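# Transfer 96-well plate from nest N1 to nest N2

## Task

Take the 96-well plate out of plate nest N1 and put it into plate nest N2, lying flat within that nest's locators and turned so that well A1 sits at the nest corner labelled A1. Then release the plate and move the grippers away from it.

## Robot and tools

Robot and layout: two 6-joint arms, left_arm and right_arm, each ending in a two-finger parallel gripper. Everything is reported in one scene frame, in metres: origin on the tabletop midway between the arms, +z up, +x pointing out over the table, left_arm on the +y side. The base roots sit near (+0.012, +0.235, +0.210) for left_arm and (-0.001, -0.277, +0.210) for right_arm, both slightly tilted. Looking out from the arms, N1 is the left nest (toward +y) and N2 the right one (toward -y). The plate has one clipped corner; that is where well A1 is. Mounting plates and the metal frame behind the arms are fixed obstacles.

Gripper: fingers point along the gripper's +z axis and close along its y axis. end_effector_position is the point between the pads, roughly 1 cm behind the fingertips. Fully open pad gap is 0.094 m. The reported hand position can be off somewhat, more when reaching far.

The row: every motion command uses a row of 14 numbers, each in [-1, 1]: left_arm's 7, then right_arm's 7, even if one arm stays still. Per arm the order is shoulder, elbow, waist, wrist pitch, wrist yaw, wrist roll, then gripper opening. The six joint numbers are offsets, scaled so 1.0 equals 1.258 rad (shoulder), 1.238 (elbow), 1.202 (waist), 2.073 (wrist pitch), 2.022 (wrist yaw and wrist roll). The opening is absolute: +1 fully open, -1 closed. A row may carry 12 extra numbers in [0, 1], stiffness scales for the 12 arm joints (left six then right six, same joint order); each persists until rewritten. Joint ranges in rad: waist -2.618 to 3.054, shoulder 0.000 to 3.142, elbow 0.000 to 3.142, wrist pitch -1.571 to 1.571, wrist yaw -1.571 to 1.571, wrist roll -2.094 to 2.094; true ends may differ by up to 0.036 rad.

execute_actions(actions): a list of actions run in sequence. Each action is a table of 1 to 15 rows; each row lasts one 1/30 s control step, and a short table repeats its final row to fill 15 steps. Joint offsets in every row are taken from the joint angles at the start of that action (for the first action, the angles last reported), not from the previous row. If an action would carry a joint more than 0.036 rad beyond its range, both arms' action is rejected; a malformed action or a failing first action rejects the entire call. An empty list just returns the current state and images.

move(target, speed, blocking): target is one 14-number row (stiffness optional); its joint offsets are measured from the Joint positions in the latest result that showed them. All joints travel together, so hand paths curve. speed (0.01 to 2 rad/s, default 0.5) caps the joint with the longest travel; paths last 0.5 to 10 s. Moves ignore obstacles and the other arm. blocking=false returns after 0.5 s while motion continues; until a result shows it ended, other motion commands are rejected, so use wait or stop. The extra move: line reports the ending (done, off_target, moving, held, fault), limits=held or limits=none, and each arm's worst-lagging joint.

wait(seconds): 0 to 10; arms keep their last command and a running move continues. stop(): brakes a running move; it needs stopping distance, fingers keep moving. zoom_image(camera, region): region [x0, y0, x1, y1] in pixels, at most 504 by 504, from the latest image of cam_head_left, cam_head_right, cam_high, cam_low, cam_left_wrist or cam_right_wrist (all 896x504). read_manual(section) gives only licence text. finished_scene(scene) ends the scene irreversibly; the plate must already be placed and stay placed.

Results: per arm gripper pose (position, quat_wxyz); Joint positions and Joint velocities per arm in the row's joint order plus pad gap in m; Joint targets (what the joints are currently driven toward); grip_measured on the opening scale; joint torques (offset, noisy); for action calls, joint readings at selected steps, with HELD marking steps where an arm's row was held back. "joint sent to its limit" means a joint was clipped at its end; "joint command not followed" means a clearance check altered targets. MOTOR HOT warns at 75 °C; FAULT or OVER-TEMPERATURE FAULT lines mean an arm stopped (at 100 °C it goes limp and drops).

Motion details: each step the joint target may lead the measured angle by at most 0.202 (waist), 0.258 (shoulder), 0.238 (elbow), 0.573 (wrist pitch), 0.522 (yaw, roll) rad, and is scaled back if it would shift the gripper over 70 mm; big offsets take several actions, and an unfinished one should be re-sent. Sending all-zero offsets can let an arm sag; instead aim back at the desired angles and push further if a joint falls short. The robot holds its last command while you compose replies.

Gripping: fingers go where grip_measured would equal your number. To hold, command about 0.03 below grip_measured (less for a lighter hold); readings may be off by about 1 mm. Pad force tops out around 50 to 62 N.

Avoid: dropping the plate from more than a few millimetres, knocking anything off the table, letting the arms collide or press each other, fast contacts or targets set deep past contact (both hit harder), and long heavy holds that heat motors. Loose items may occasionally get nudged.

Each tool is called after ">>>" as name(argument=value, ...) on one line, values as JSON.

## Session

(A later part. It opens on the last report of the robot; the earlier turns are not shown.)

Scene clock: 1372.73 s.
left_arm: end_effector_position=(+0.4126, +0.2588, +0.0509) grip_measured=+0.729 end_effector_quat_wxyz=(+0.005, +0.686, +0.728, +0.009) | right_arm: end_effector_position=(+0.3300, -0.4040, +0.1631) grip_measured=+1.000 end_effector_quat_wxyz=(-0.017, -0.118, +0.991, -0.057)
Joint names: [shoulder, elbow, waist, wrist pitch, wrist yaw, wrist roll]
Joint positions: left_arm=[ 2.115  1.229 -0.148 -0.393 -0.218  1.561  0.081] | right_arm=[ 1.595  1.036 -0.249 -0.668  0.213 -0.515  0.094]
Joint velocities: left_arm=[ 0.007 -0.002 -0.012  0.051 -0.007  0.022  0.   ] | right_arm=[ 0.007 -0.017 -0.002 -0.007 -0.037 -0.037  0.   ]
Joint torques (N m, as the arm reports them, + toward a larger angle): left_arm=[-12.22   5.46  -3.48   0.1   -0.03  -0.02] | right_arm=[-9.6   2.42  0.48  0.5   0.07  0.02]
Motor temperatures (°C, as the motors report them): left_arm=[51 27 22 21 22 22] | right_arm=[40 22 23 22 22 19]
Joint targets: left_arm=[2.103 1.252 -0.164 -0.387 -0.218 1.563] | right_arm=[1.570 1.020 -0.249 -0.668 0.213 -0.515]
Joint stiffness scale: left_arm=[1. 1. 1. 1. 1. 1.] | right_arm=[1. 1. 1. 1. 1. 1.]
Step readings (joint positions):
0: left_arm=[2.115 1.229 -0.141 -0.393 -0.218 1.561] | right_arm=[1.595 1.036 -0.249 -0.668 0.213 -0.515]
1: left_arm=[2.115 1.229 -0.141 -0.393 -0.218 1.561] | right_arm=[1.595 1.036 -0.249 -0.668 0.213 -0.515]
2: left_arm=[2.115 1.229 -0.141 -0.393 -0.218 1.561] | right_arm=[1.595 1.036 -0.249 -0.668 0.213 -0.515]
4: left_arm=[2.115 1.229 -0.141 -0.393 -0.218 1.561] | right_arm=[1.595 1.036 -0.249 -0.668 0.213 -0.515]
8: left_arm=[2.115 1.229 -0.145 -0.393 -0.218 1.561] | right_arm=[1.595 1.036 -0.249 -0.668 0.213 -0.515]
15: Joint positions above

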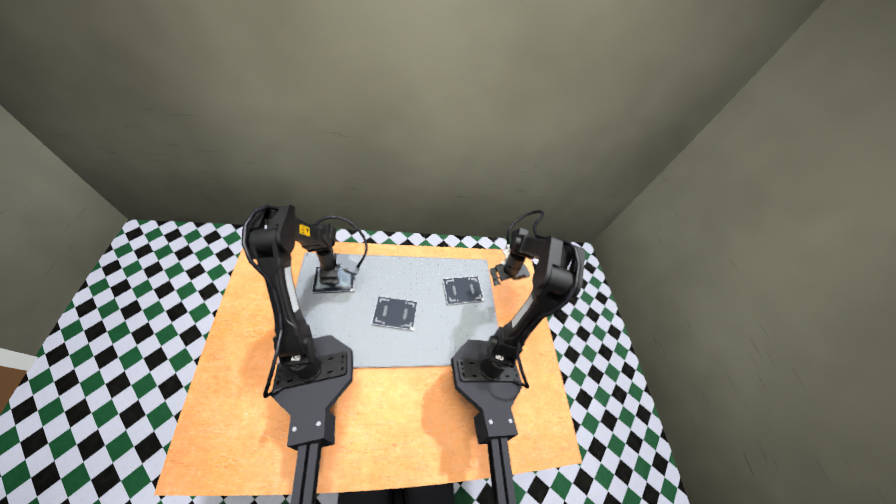

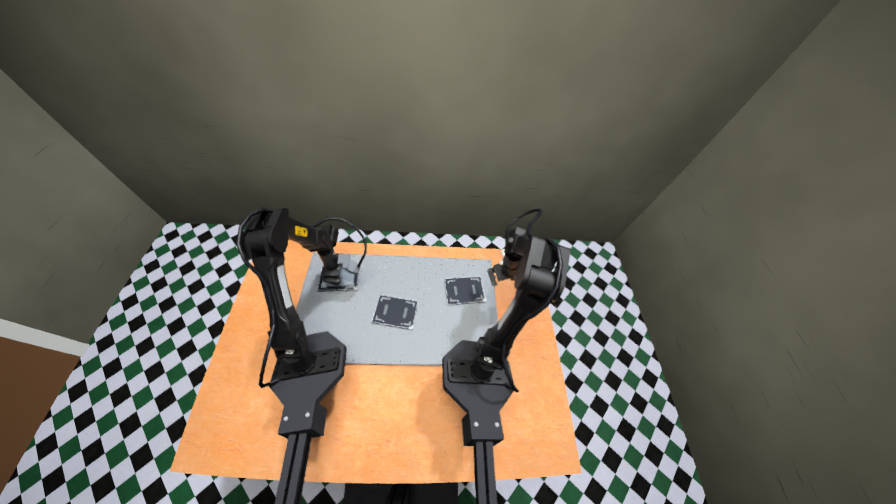

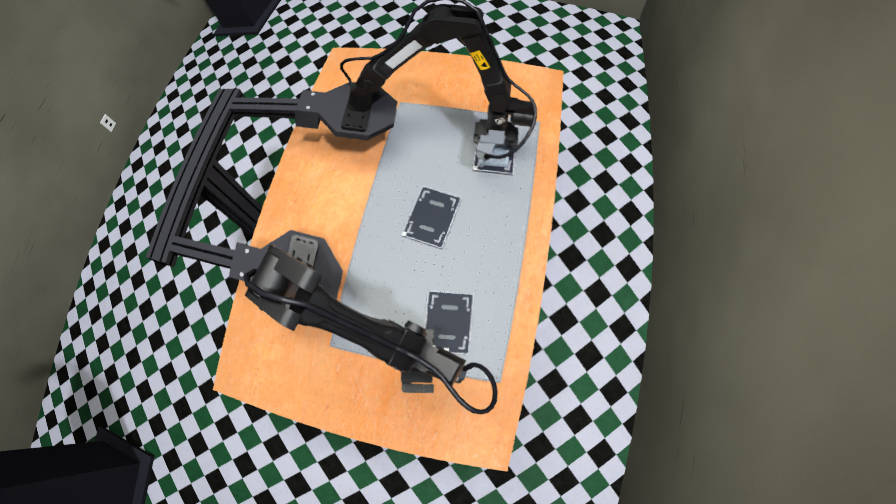

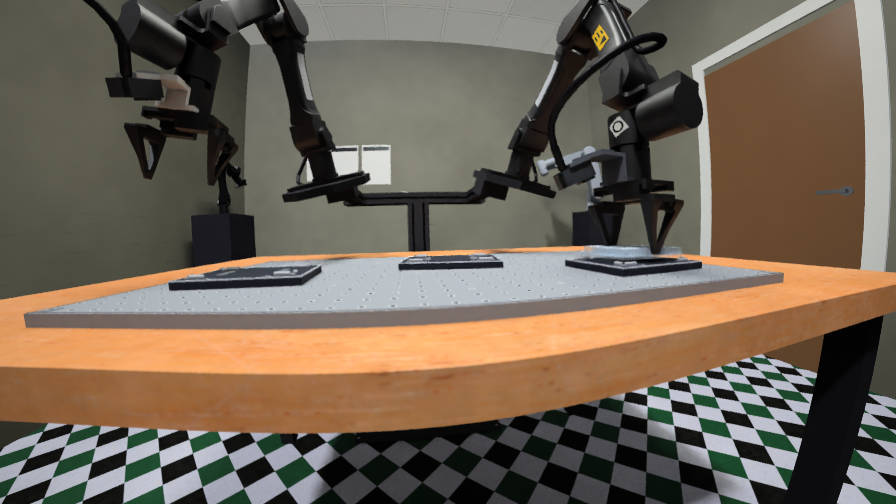

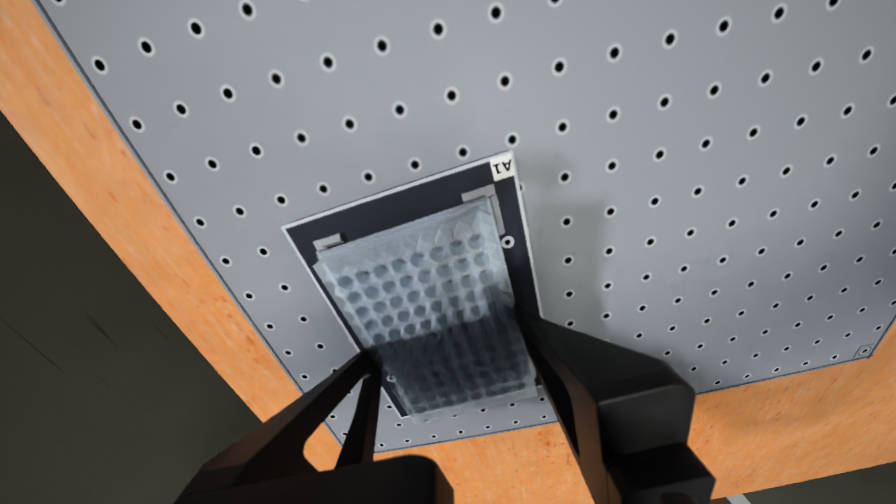

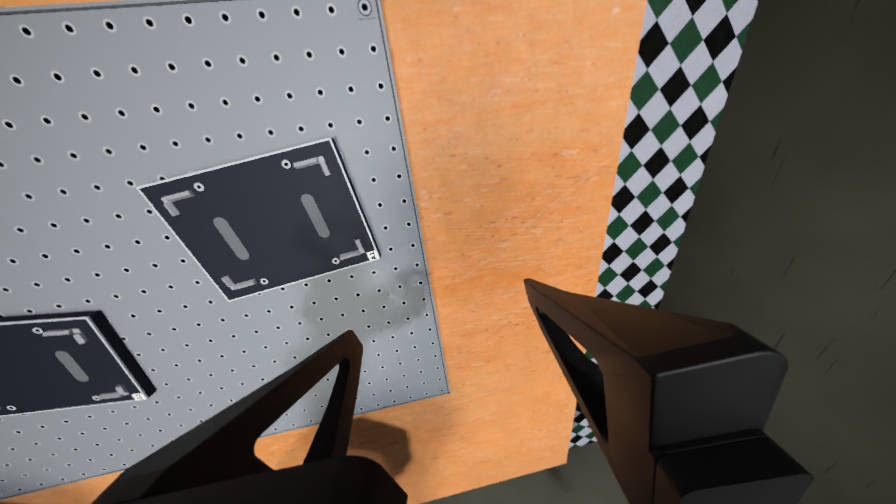

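>>> zoom_image(camera="cam_left_wrist", region=[300, 225, 360, 275])

>>> zoom_image(camera="cam_left_wrist", region=[445, 180, 505, 230])

Region (300, 225, 360, 275) of cam_left_wrist's 896x504 image, scaled by 8.400, with more detail than that image has.

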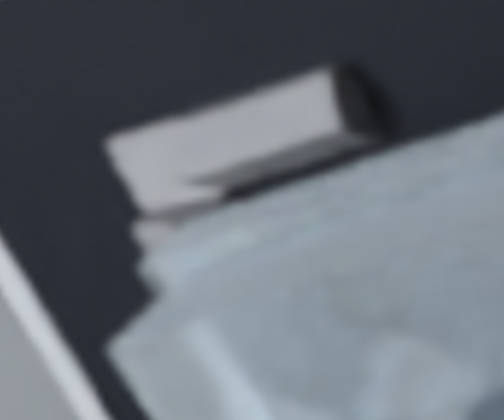

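Region (445, 180, 505, 230) of cam_left_wrist's 896x504 image, scaled by 8.400, with more detail than that image has.

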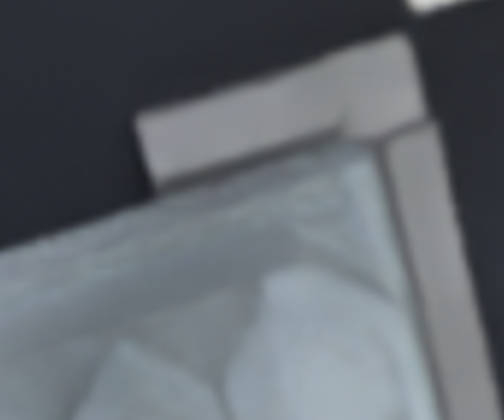

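>>> execute_actions(actions=[[[-0.006,0.018,-0.006,0.003,0,0.001,0.70,-0.02,-0.013,0,0,0,0,1],[0.0,0.018,-0.006,0.0035,0,0.001,0.70,-0.02,-0.013,0,0,0,0,1],[0.005,0.018,-0.006,0.004,0,0.001,0.70,-0.02,-0.013,0,0,0,0,1],[0.009,0.018,-0.006,0.0048,0,0.001,0.70,-0.02,-0.013,0,0,0,0,1],[0.012,0.018,-0.006,0.0054,0,0.001,0.70,-0.02,-0.013,0,0,0,0,1],[0.013,0.018,-0.006,0.006,0,0.001,0.70,-0.02,-0.013,0,0,0,0,1],[0.014,0.018,-0.006,0.0066,0,0.001,0.70,-0.02,-0.013,0,0,0,0,1],[0.015,0.018,-0.006,0.0072,0,0.001,0.70,-0.02,-0.013,0,0,0,0,1],[0.016,0.018,-0.006,0.0078,0,0.001,0.70,-0.02,-0.013,0,0,0,0,1],[0.017,0.018,-0.006,0.0084,0,0.001,0.70,-0.02,-0.013,0,0,0,0,1],[0.018,0.018,-0.006,0.009,0,0.001,0.70,-0.02,-0.013,0,0,0,0,1],[0.019,0.018,-0.006,0.0096,0,0.001,0.70,-0.02,-0.013,0,0,0,0,1],[0.020,0.018,-0.006,0.0102,0,0.001,0.70,-0.02,-0.013,0,0,0,0,1],[0.021,0.018,-0.006,0.0108,0,0.001,0.70,-0.02,-0.013,0,0,0,0,1],[0.022,0.018,-0.006,0.0114,0,0.001,0.70,-0.02,-0.013,0,0,0,0,1]]])

Scene clock: 1467.80 s.
left_arm: end_effector_position=(+0.4138, +0.2587, +0.0473) grip_measured=+0.729 end_effector_quat_wxyz=(+0.006, +0.686, +0.727, +0.012) | right_arm: end_effector_position=(+0.3300, -0.4040, +0.1631) grip_measured=+1.000 end_effector_quat_wxyz=(-0.017, -0.118, +0.991, -0.057)
Joint names: [shoulder, elbow, waist, wrist pitch, wrist yaw, wrist roll]
Joint positions: left_arm=[ 2.126  1.229 -0.148 -0.376 -0.222  1.563  0.081] | right_arm=[ 1.595  1.036 -0.249 -0.668  0.213 -0.515  0.094]
Joint velocities: left_arm=[ 0.022 -0.002  0.002 -0.007  0.007 -0.007 -0.001] | right_arm=[-0.017 -0.012 -0.007 -0.022  0.022  0.007  0.   ]
Joint torques (N m, as the arm reports them, + toward a larger angle): left_arm=[-9.86  5.41 -2.74  0.07  0.04 -0.04] | right_arm=[-9.61  2.43  0.46  0.51  0.08  0.02]
Motor temperatures (°C, as the motors report them): left_arm=[51 27 22 21 22 22] | right_arm=[40 22 23 22 22 19]
Joint targets: left_arm=[2.143 1.252 -0.155 -0.369 -0.218 1.563] | right_arm=[1.570 1.020 -0.249 -0.668 0.213 -0.515]
Joint stiffness scale: left_arm=[1. 1. 1. 1. 1. 1.] | right_arm=[1. 1. 1. 1. 1. 1.]
Step readings (joint positions):
0: left_arm=[2.115 1.229 -0.148 -0.393 -0.218 1.561] | right_arm=[1.595 1.036 -0.249 -0.668 0.213 -0.515]
1: left_arm=[2.115 1.229 -0.148 -0.393 -0.218 1.561] | right_arm=[1.595 1.036 -0.249 -0.668 0.213 -0.515]
2: left_arm=[2.115 1.229 -0.148 -0.392 -0.218 1.561] | right_arm=[1.595 1.036 -0.249 -0.668 0.213 -0.515]
4: left_arm=[2.115 1.229 -0.148 -0.392 -0.218 1.561] | right_arm=[1.595 1.036 -0.249 -0.668 0.213 -0.515]
8: left_arm=[2.118 1.229 -0.148 -0.387 -0.218 1.561] | right_arm=[1.595 1.036 -0.249 -0.668 0.213 -0.515]
15: Joint positions above

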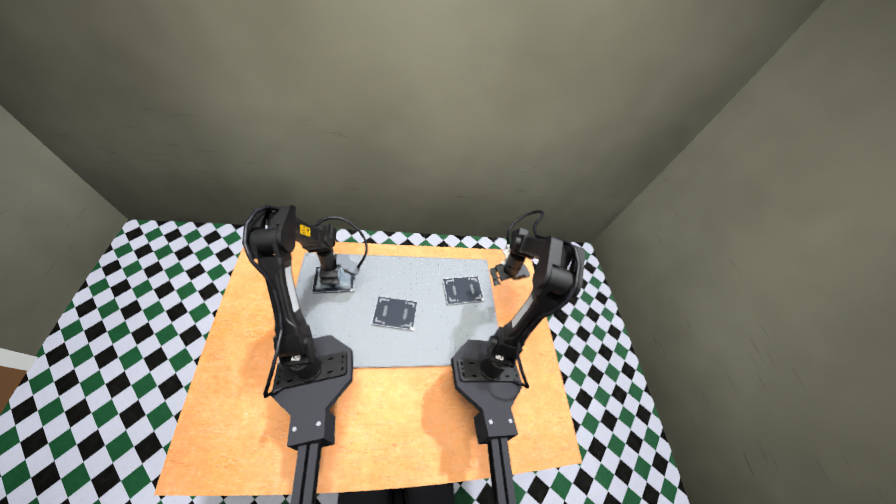

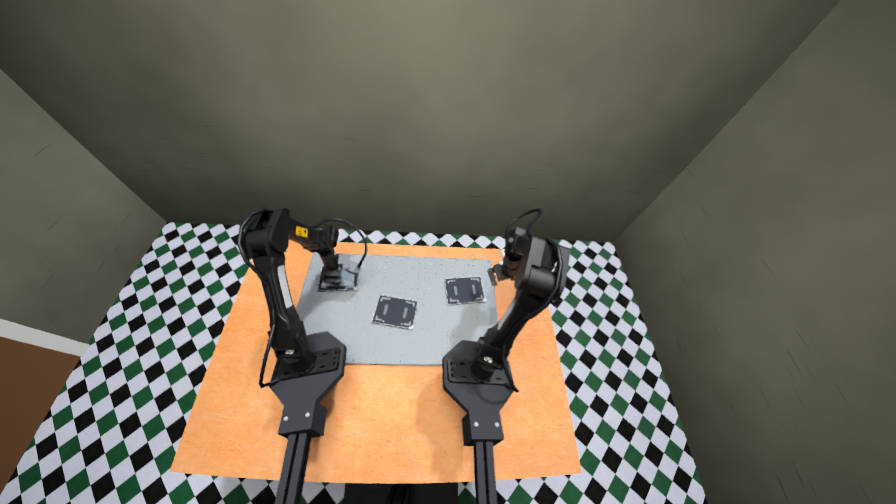

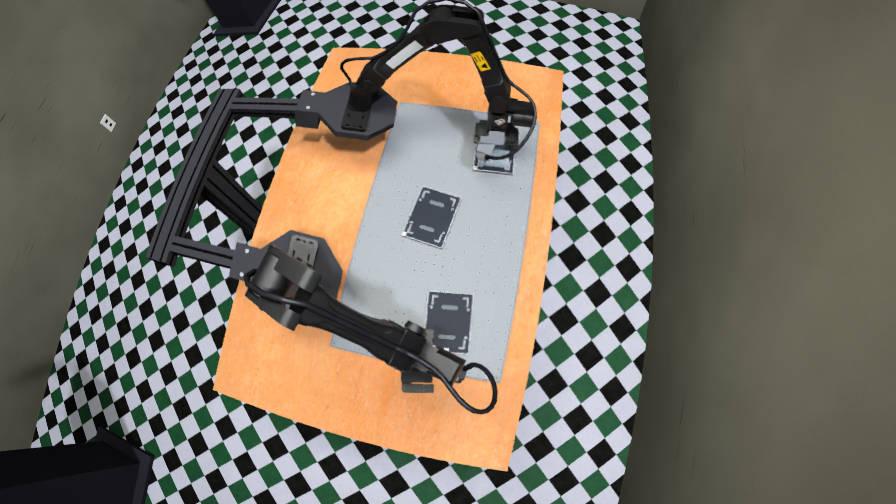

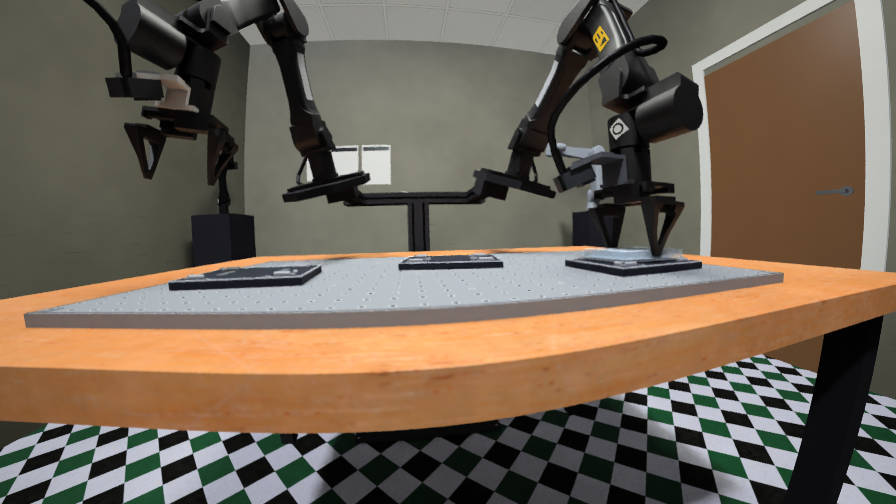

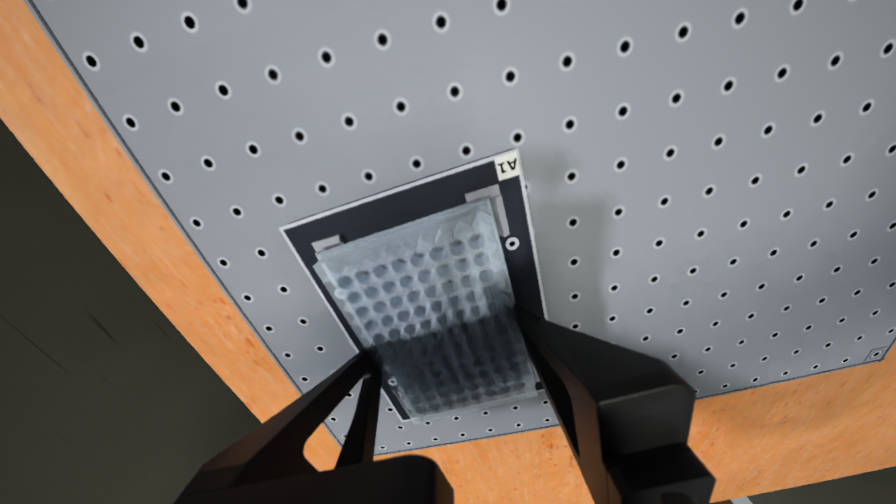

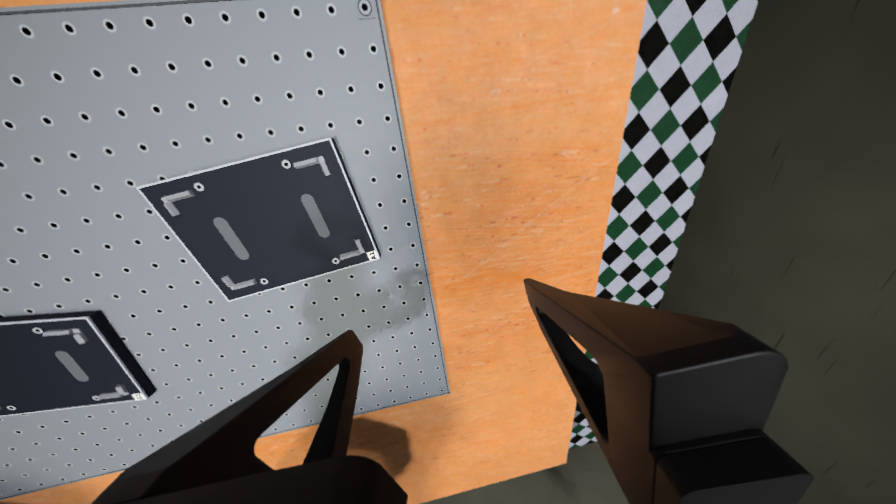

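>>> zoom_image(camera="cam_left_wrist", region=[445, 175, 525, 245])

>>> zoom_image(camera="cam_left_wrist", region=[295, 215, 375, 285])

>>> zoom_image(camera="cam_low", region=[570, 240, 710, 285])

Region (445, 175, 525, 245) of cam_left_wrist's 896x504 image, scaled by 6.300, with more detail than that image has; it fills the top 441 rows of this view, and the rest is white.

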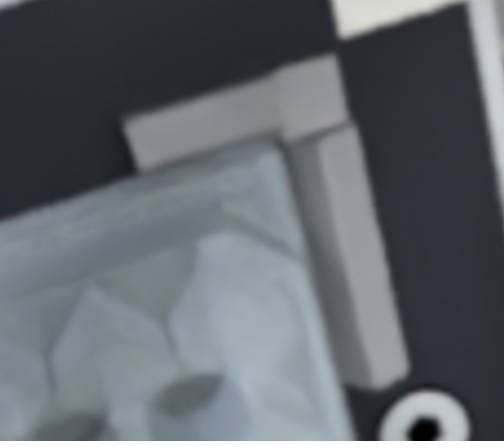

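Region (295, 215, 375, 285) of cam_left_wrist's 896x504 image, scaled by 6.300, with more detail than that image has; it fills the top 441 rows of this view, and the rest is white.

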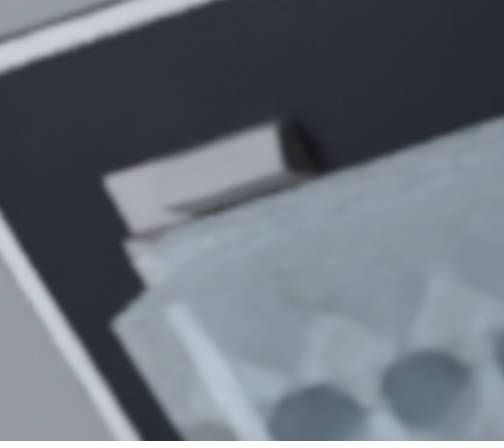

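Region (570, 240, 710, 285) of cam_low's 896x504 image, scaled by 3.600, with more detail than that image has; it fills the top 162 rows of this view, and the rest is white.

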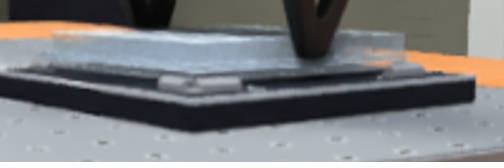

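>>> execute_actions(actions=[[[0.012,0.018,-0.006,0.002,0,0,0.70,-0.02,-0.013,0,0,0,0,1],[0.012,0.018,-0.006,0.001,0,0,0.70,-0.02,-0.013,0,0,0,0,1],[0.012,0.018,-0.006,0.0,0,0,0.70,-0.02,-0.013,0,0,0,0,1],[0.012,0.018,-0.006,-0.001,0,0,0.70,-0.02,-0.013,0,0,0,0,1],[0.012,0.018,-0.006,-0.002,0,0,0.70,-0.02,-0.013,0,0,0,0,1],[0.012,0.018,-0.006,-0.003,0,0,0.70,-0.02,-0.013,0,0,0,0,1],[0.012,0.018,-0.006,-0.0036,0,0,0.70,-0.02,-0.013,0,0,0,0,1],[0.012,0.018,-0.006,-0.0042,0,0,0.70,-0.02,-0.013,0,0,0,0,1],[0.012,0.018,-0.006,-0.0048,0,0,0.70,-0.02,-0.013,0,0,0,0,1],[0.012,0.018,-0.006,-0.0054,0,0,0.70,-0.02,-0.013,0,0,0,0,1],[0.012,0.018,-0.006,-0.006,0,0,0.70,-0.02,-0.013,0,0,0,0,1],[0.012,0.018,-0.006,-0.0064,0,0,0.70,-0.02,-0.013,0,0,0,0,1],[0.012,0.018,-0.006,-0.0068,0,0,0.70,-0.02,-0.013,0,0,0,0,1],[0.012,0.018,-0.006,-0.0068,0,0,0.70,-0.02,-0.013,0,0,0,0,1],[0.012,0.018,-0.006,-0.0068,0,0,0.70,-0.02,-0.013,0,0,0,0,1]]])

Scene clock: 1490.63 s.
left_arm: end_effector_position=(+0.4141, +0.2589, +0.0465) grip_measured=+0.729 end_effector_quat_wxyz=(+0.006, +0.687, +0.727, +0.013) | right_arm: end_effector_position=(+0.3300, -0.4040, +0.1631) grip_measured=+1.000 end_effector_quat_wxyz=(-0.017, -0.118, +0.991, -0.057)
Joint names: [shoulder, elbow, waist, wrist pitch, wrist yaw, wrist roll]
Joint positions: left_arm=[ 2.128  1.229 -0.148 -0.373 -0.224  1.564  0.081] | right_arm=[ 1.595  1.036 -0.249 -0.668  0.213 -0.515  0.094]
Joint velocities: left_arm=[ 0.012 -0.007  0.002 -0.081 -0.007  0.051  0.001] | right_arm=[-0.007 -0.012 -0.002 -0.051 -0.022 -0.007  0.   ]
Joint torques (N m, as the arm reports them, + toward a larger angle): left_arm=[-10.15   5.41  -2.72  -0.11  -0.01  -0.05] | right_arm=[-9.59  2.4   0.47  0.5   0.07  0.02]
Motor temperatures (°C, as the motors report them): left_arm=[49 27 22 21 22 22] | right_arm=[40 22 23 22 22 19]
Joint targets: left_arm=[2.141 1.252 -0.155 -0.390 -0.222 1.563] | right_arm=[1.570 1.020 -0.249 -0.668 0.213 -0.515]
Joint stiffness scale: left_arm=[1. 1. 1. 1. 1. 1.] | right_arm=[1. 1. 1. 1. 1. 1.]
Step readings (joint positions):
0: left_arm=[2.128 1.229 -0.148 -0.373 -0.224 1.564] | right_arm=[1.595 1.036 -0.249 -0.668 0.213 -0.515]
1: left_arm=[2.128 1.229 -0.148 -0.373 -0.224 1.564] | right_arm=[1.595 1.036 -0.249 -0.668 0.213 -0.515]
2: left_arm=[2.128 1.229 -0.148 -0.373 -0.224 1.564] | right_arm=[1.595 1.036 -0.249 -0.668 0.213 -0.515]
4: left_arm=[2.128 1.229 -0.148 -0.373 -0.224 1.564] | right_arm=[1.595 1.036 -0.249 -0.668 0.213 -0.515]
8: left_arm=[2.128 1.229 -0.148 -0.373 -0.224 1.564] | right_arm=[1.595 1.036 -0.249 -0.668 0.213 -0.515]
15: Joint positions above

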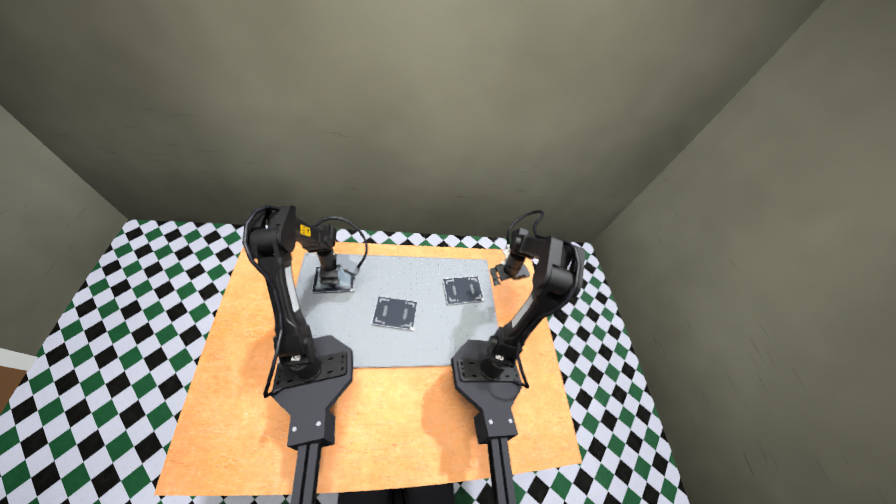

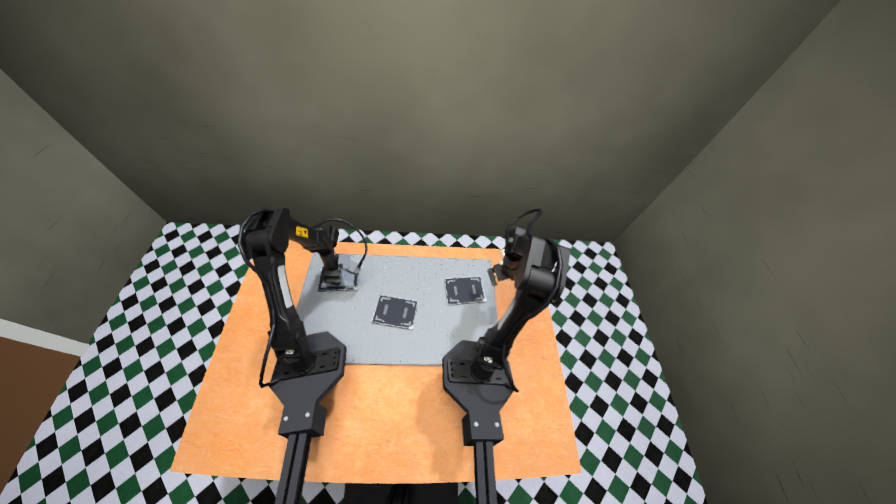

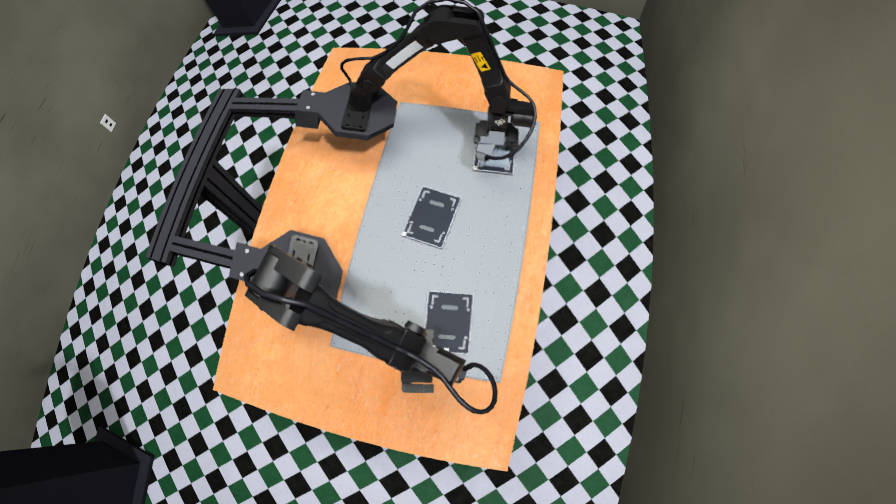

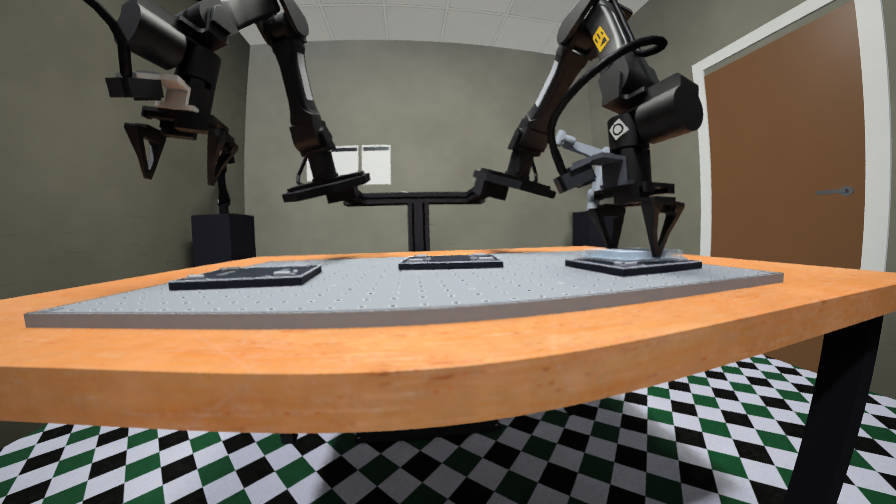

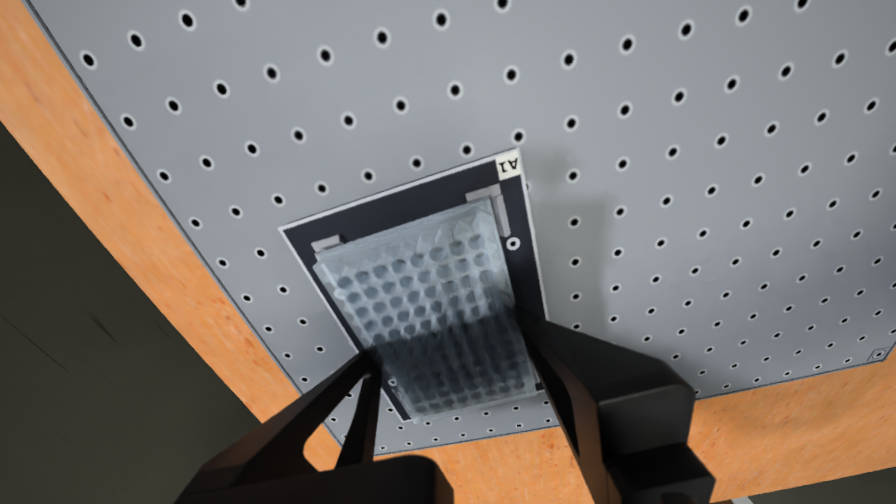

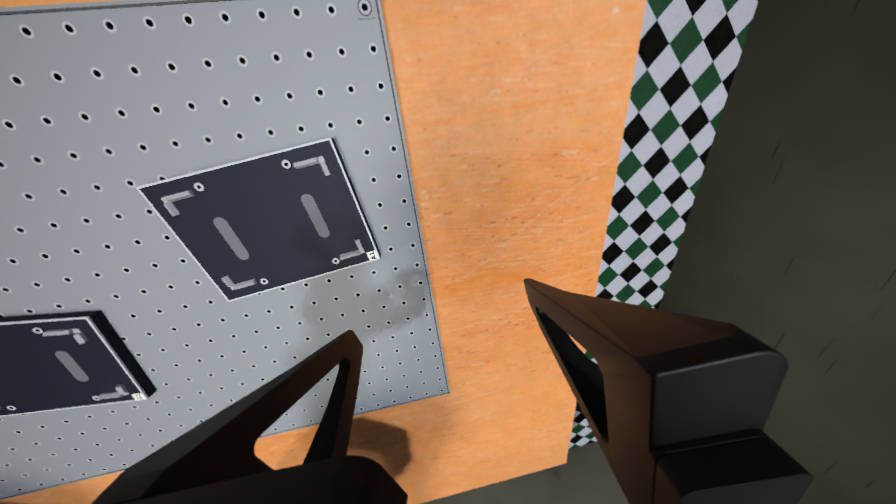

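>>> execute_actions(actions=[[[0.008,0.018,-0.006,-0.008,0.002,0,0.70,-0.02,-0.013,0,0,0,0,1],[0.005,0.018,-0.006,-0.008,0.002,0,0.70,-0.02,-0.013,0,0,0,0,1],[0.002,0.018,-0.006,-0.0085,0.003,0,0.70,-0.02,-0.013,0,0,0,0,1],[-0.001,0.018,-0.006,-0.009,0.003,0,0.70,-0.02,-0.013,0,0,0,0,1],[-0.004,0.018,-0.006,-0.009,0.004,0,0.70,-0.02,-0.013,0,0,0,0,1],[-0.007,0.018,-0.006,-0.009,0.004,0,0.70,-0.02,-0.013,0,0,0,0,1],[-0.009,0.018,-0.006,-0.009,0.005,0,0.70,-0.02,-0.013,0,0,0,0,1],[-0.011,0.018,-0.006,-0.009,0.005,0,0.70,-0.02,-0.013,0,0,0,0,1],[-0.013,0.018,-0.006,-0.009,0.005,0,0.70,-0.02,-0.013,0,0,0,0,1],[-0.015,0.018,-0.006,-0.009,0.005,0,0.70,-0.02,-0.013,0,0,0,0,1],[-0.016,0.018,-0.006,-0.009,0.005,0,0.70,-0.02,-0.013,0,0,0,0,1],[-0.017,0.018,-0.006,-0.009,0.005,0,0.70,-0.02,-0.013,0,0,0,0,1],[-0.018,0.018,-0.006,-0.009,0.005,0,0.70,-0.02,-0.013,0,0,0,0,1],[-0.018,0.018,-0.006,-0.009,0.005,0,0.70,-0.02,-0.013,0,0,0,0,1],[-0.018,0.018,-0.006,-0.009,0.005,0,0.70,-0.02,-0.013,0,0,0,0,1]]])

Scene clock: 1508.90 s.
left_arm: end_effector_position=(+0.4141, +0.2589, +0.0465) grip_measured=+0.729 end_effector_quat_wxyz=(+0.006, +0.687, +0.727, +0.013) | right_arm: end_effector_position=(+0.3300, -0.4040, +0.1631) grip_measured=+1.000 end_effector_quat_wxyz=(-0.017, -0.118, +0.991, -0.057)
Joint names: [shoulder, elbow, waist, wrist pitch, wrist yaw, wrist roll]
Joint positions: left_arm=[ 2.128  1.229 -0.148 -0.373 -0.224  1.564  0.081] | right_arm=[ 1.595  1.036 -0.249 -0.668  0.213 -0.515  0.094]
Joint velocities: left_arm=[ 0.012  0.002 -0.017 -0.051 -0.037  0.037 -0.   ] | right_arm=[ 0.007 -0.022 -0.022 -0.007 -0.037  0.022  0.   ]
Joint torques (N m, as the arm reports them, + toward a larger angle): left_arm=[-13.09   5.41  -2.72  -0.12   0.08  -0.04] | right_arm=[-9.64  2.41  0.46  0.5   0.07  0.02]
Motor temperatures (°C, as the motors report them): left_arm=[48 27 22 21 22 22] | right_arm=[40 22 23 22 22 19]
Joint targets: left_arm=[2.106 1.252 -0.155 -0.391 -0.214 1.564] | right_arm=[1.570 1.020 -0.249 -0.668 0.213 -0.515]
Joint stiffness scale: left_arm=[1. 1. 1. 1. 1. 1.] | right_arm=[1. 1. 1. 1. 1. 1.]
Step readings (joint positions):
0: left_arm=[2.128 1.229 -0.148 -0.373 -0.224 1.564] | right_arm=[1.595 1.036 -0.249 -0.668 0.213 -0.515]
1: left_arm=[2.128 1.229 -0.148 -0.373 -0.224 1.564] | right_arm=[1.595 1.036 -0.249 -0.668 0.213 -0.515]
2: left_arm=[2.128 1.229 -0.148 -0.373 -0.224 1.564] | right_arm=[1.595 1.036 -0.249 -0.668 0.213 -0.515]
4: left_arm=[2.128 1.229 -0.148 -0.373 -0.224 1.564] | right_arm=[1.595 1.036 -0.249 -0.668 0.213 -0.515]
8: left_arm=[2.128 1.229 -0.148 -0.373 -0.224 1.564] | right_arm=[1.595 1.036 -0.249 -0.668 0.213 -0.515]
15: Joint positions above

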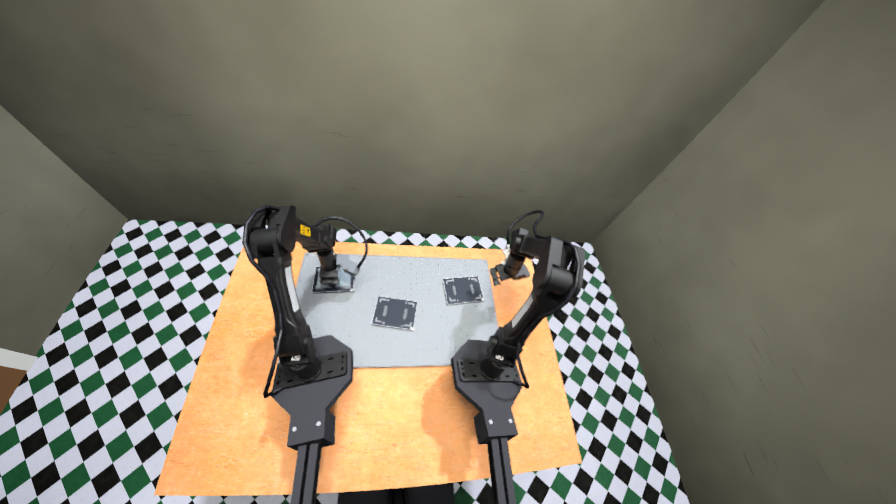

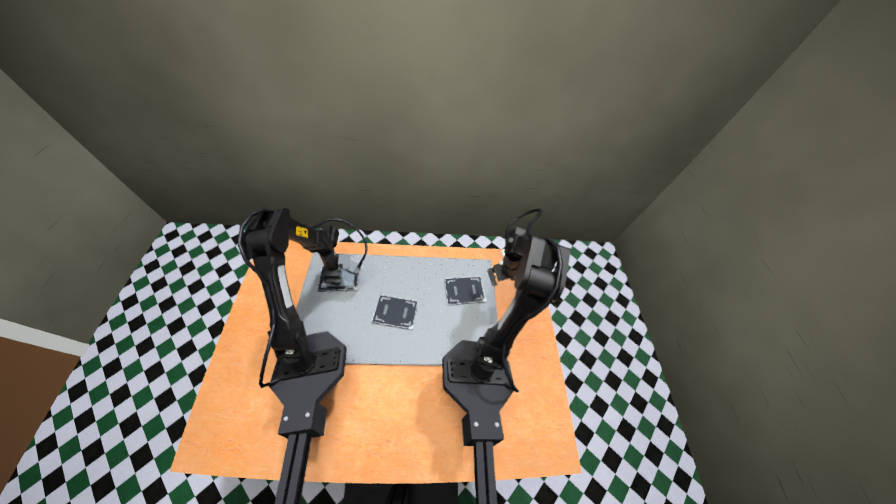

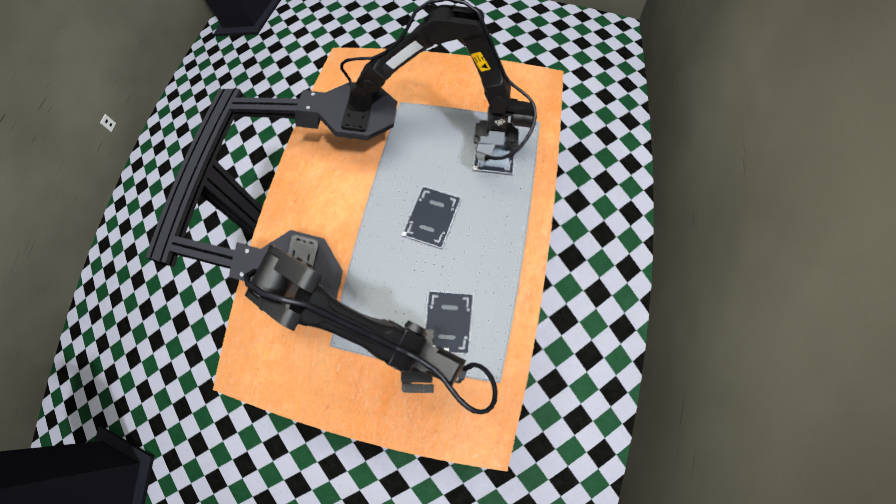

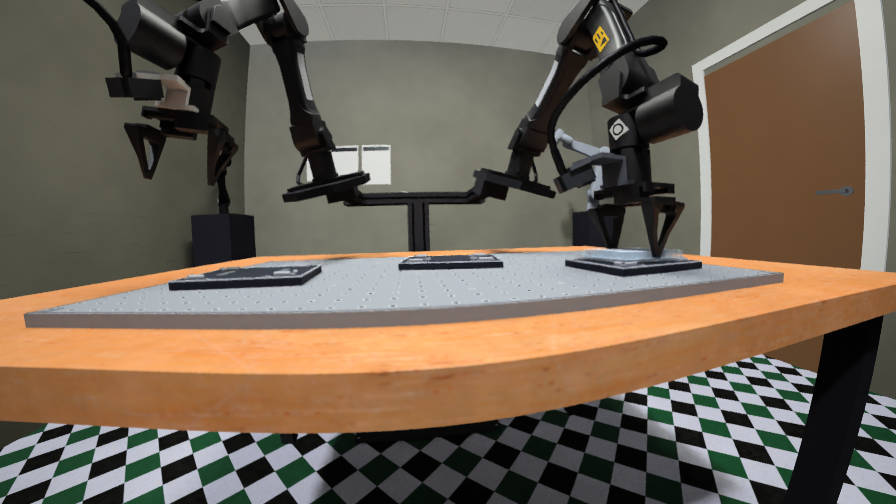

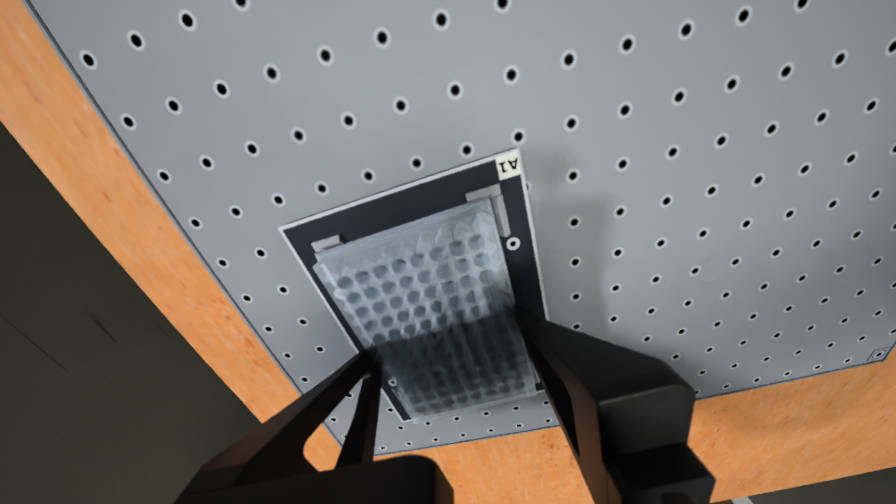

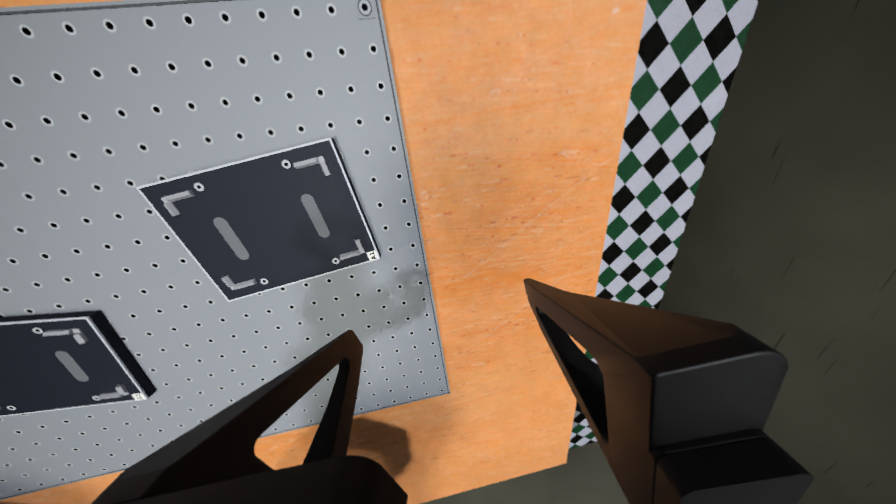

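>>> zoom_image(camera="cam_low", region=[575, 245, 705, 280])

>>> zoom_image(camera="cam_left_wrist", region=[445, 175, 525, 245])

>>> zoom_image(camera="cam_left_wrist", region=[295, 215, 375, 285])

>>> zoom_image(camera="cam_high", region=[465, 135, 535, 185])

Region (575, 245, 705, 280) of cam_low's 896x504 image, scaled by 3.877, with more detail than that image has; it fills the top 136 rows of this view, and the rest is white.

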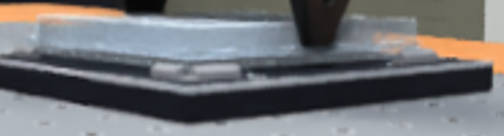

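Region (445, 175, 525, 245) of cam_left_wrist's 896x504 image, scaled by 6.300, with more detail than that image has; it fills the top 441 rows of this view, and the rest is white.

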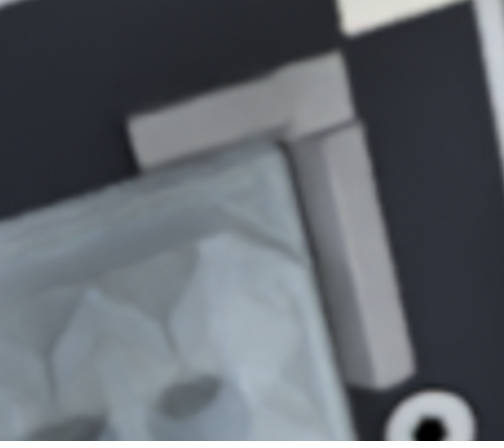

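Region (295, 215, 375, 285) of cam_left_wrist's 896x504 image, scaled by 6.300, with more detail than that image has; it fills the top 441 rows of this view, and the rest is white.

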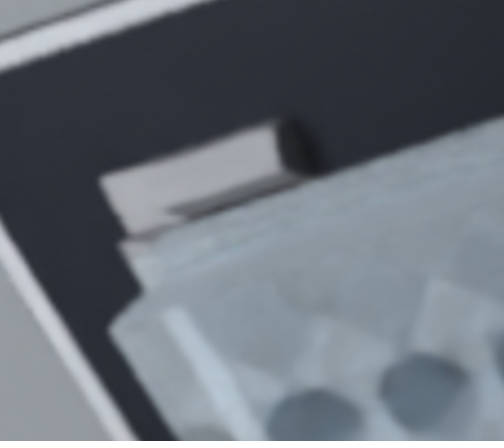

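Region (465, 135, 535, 185) of cam_high's 896x504 image, scaled by 7.200, with more detail than that image has; it fills the top 360 rows of this view, and the rest is white.

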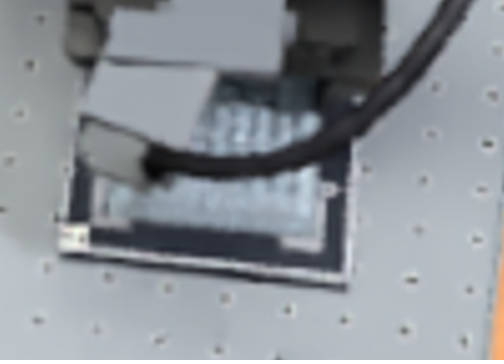

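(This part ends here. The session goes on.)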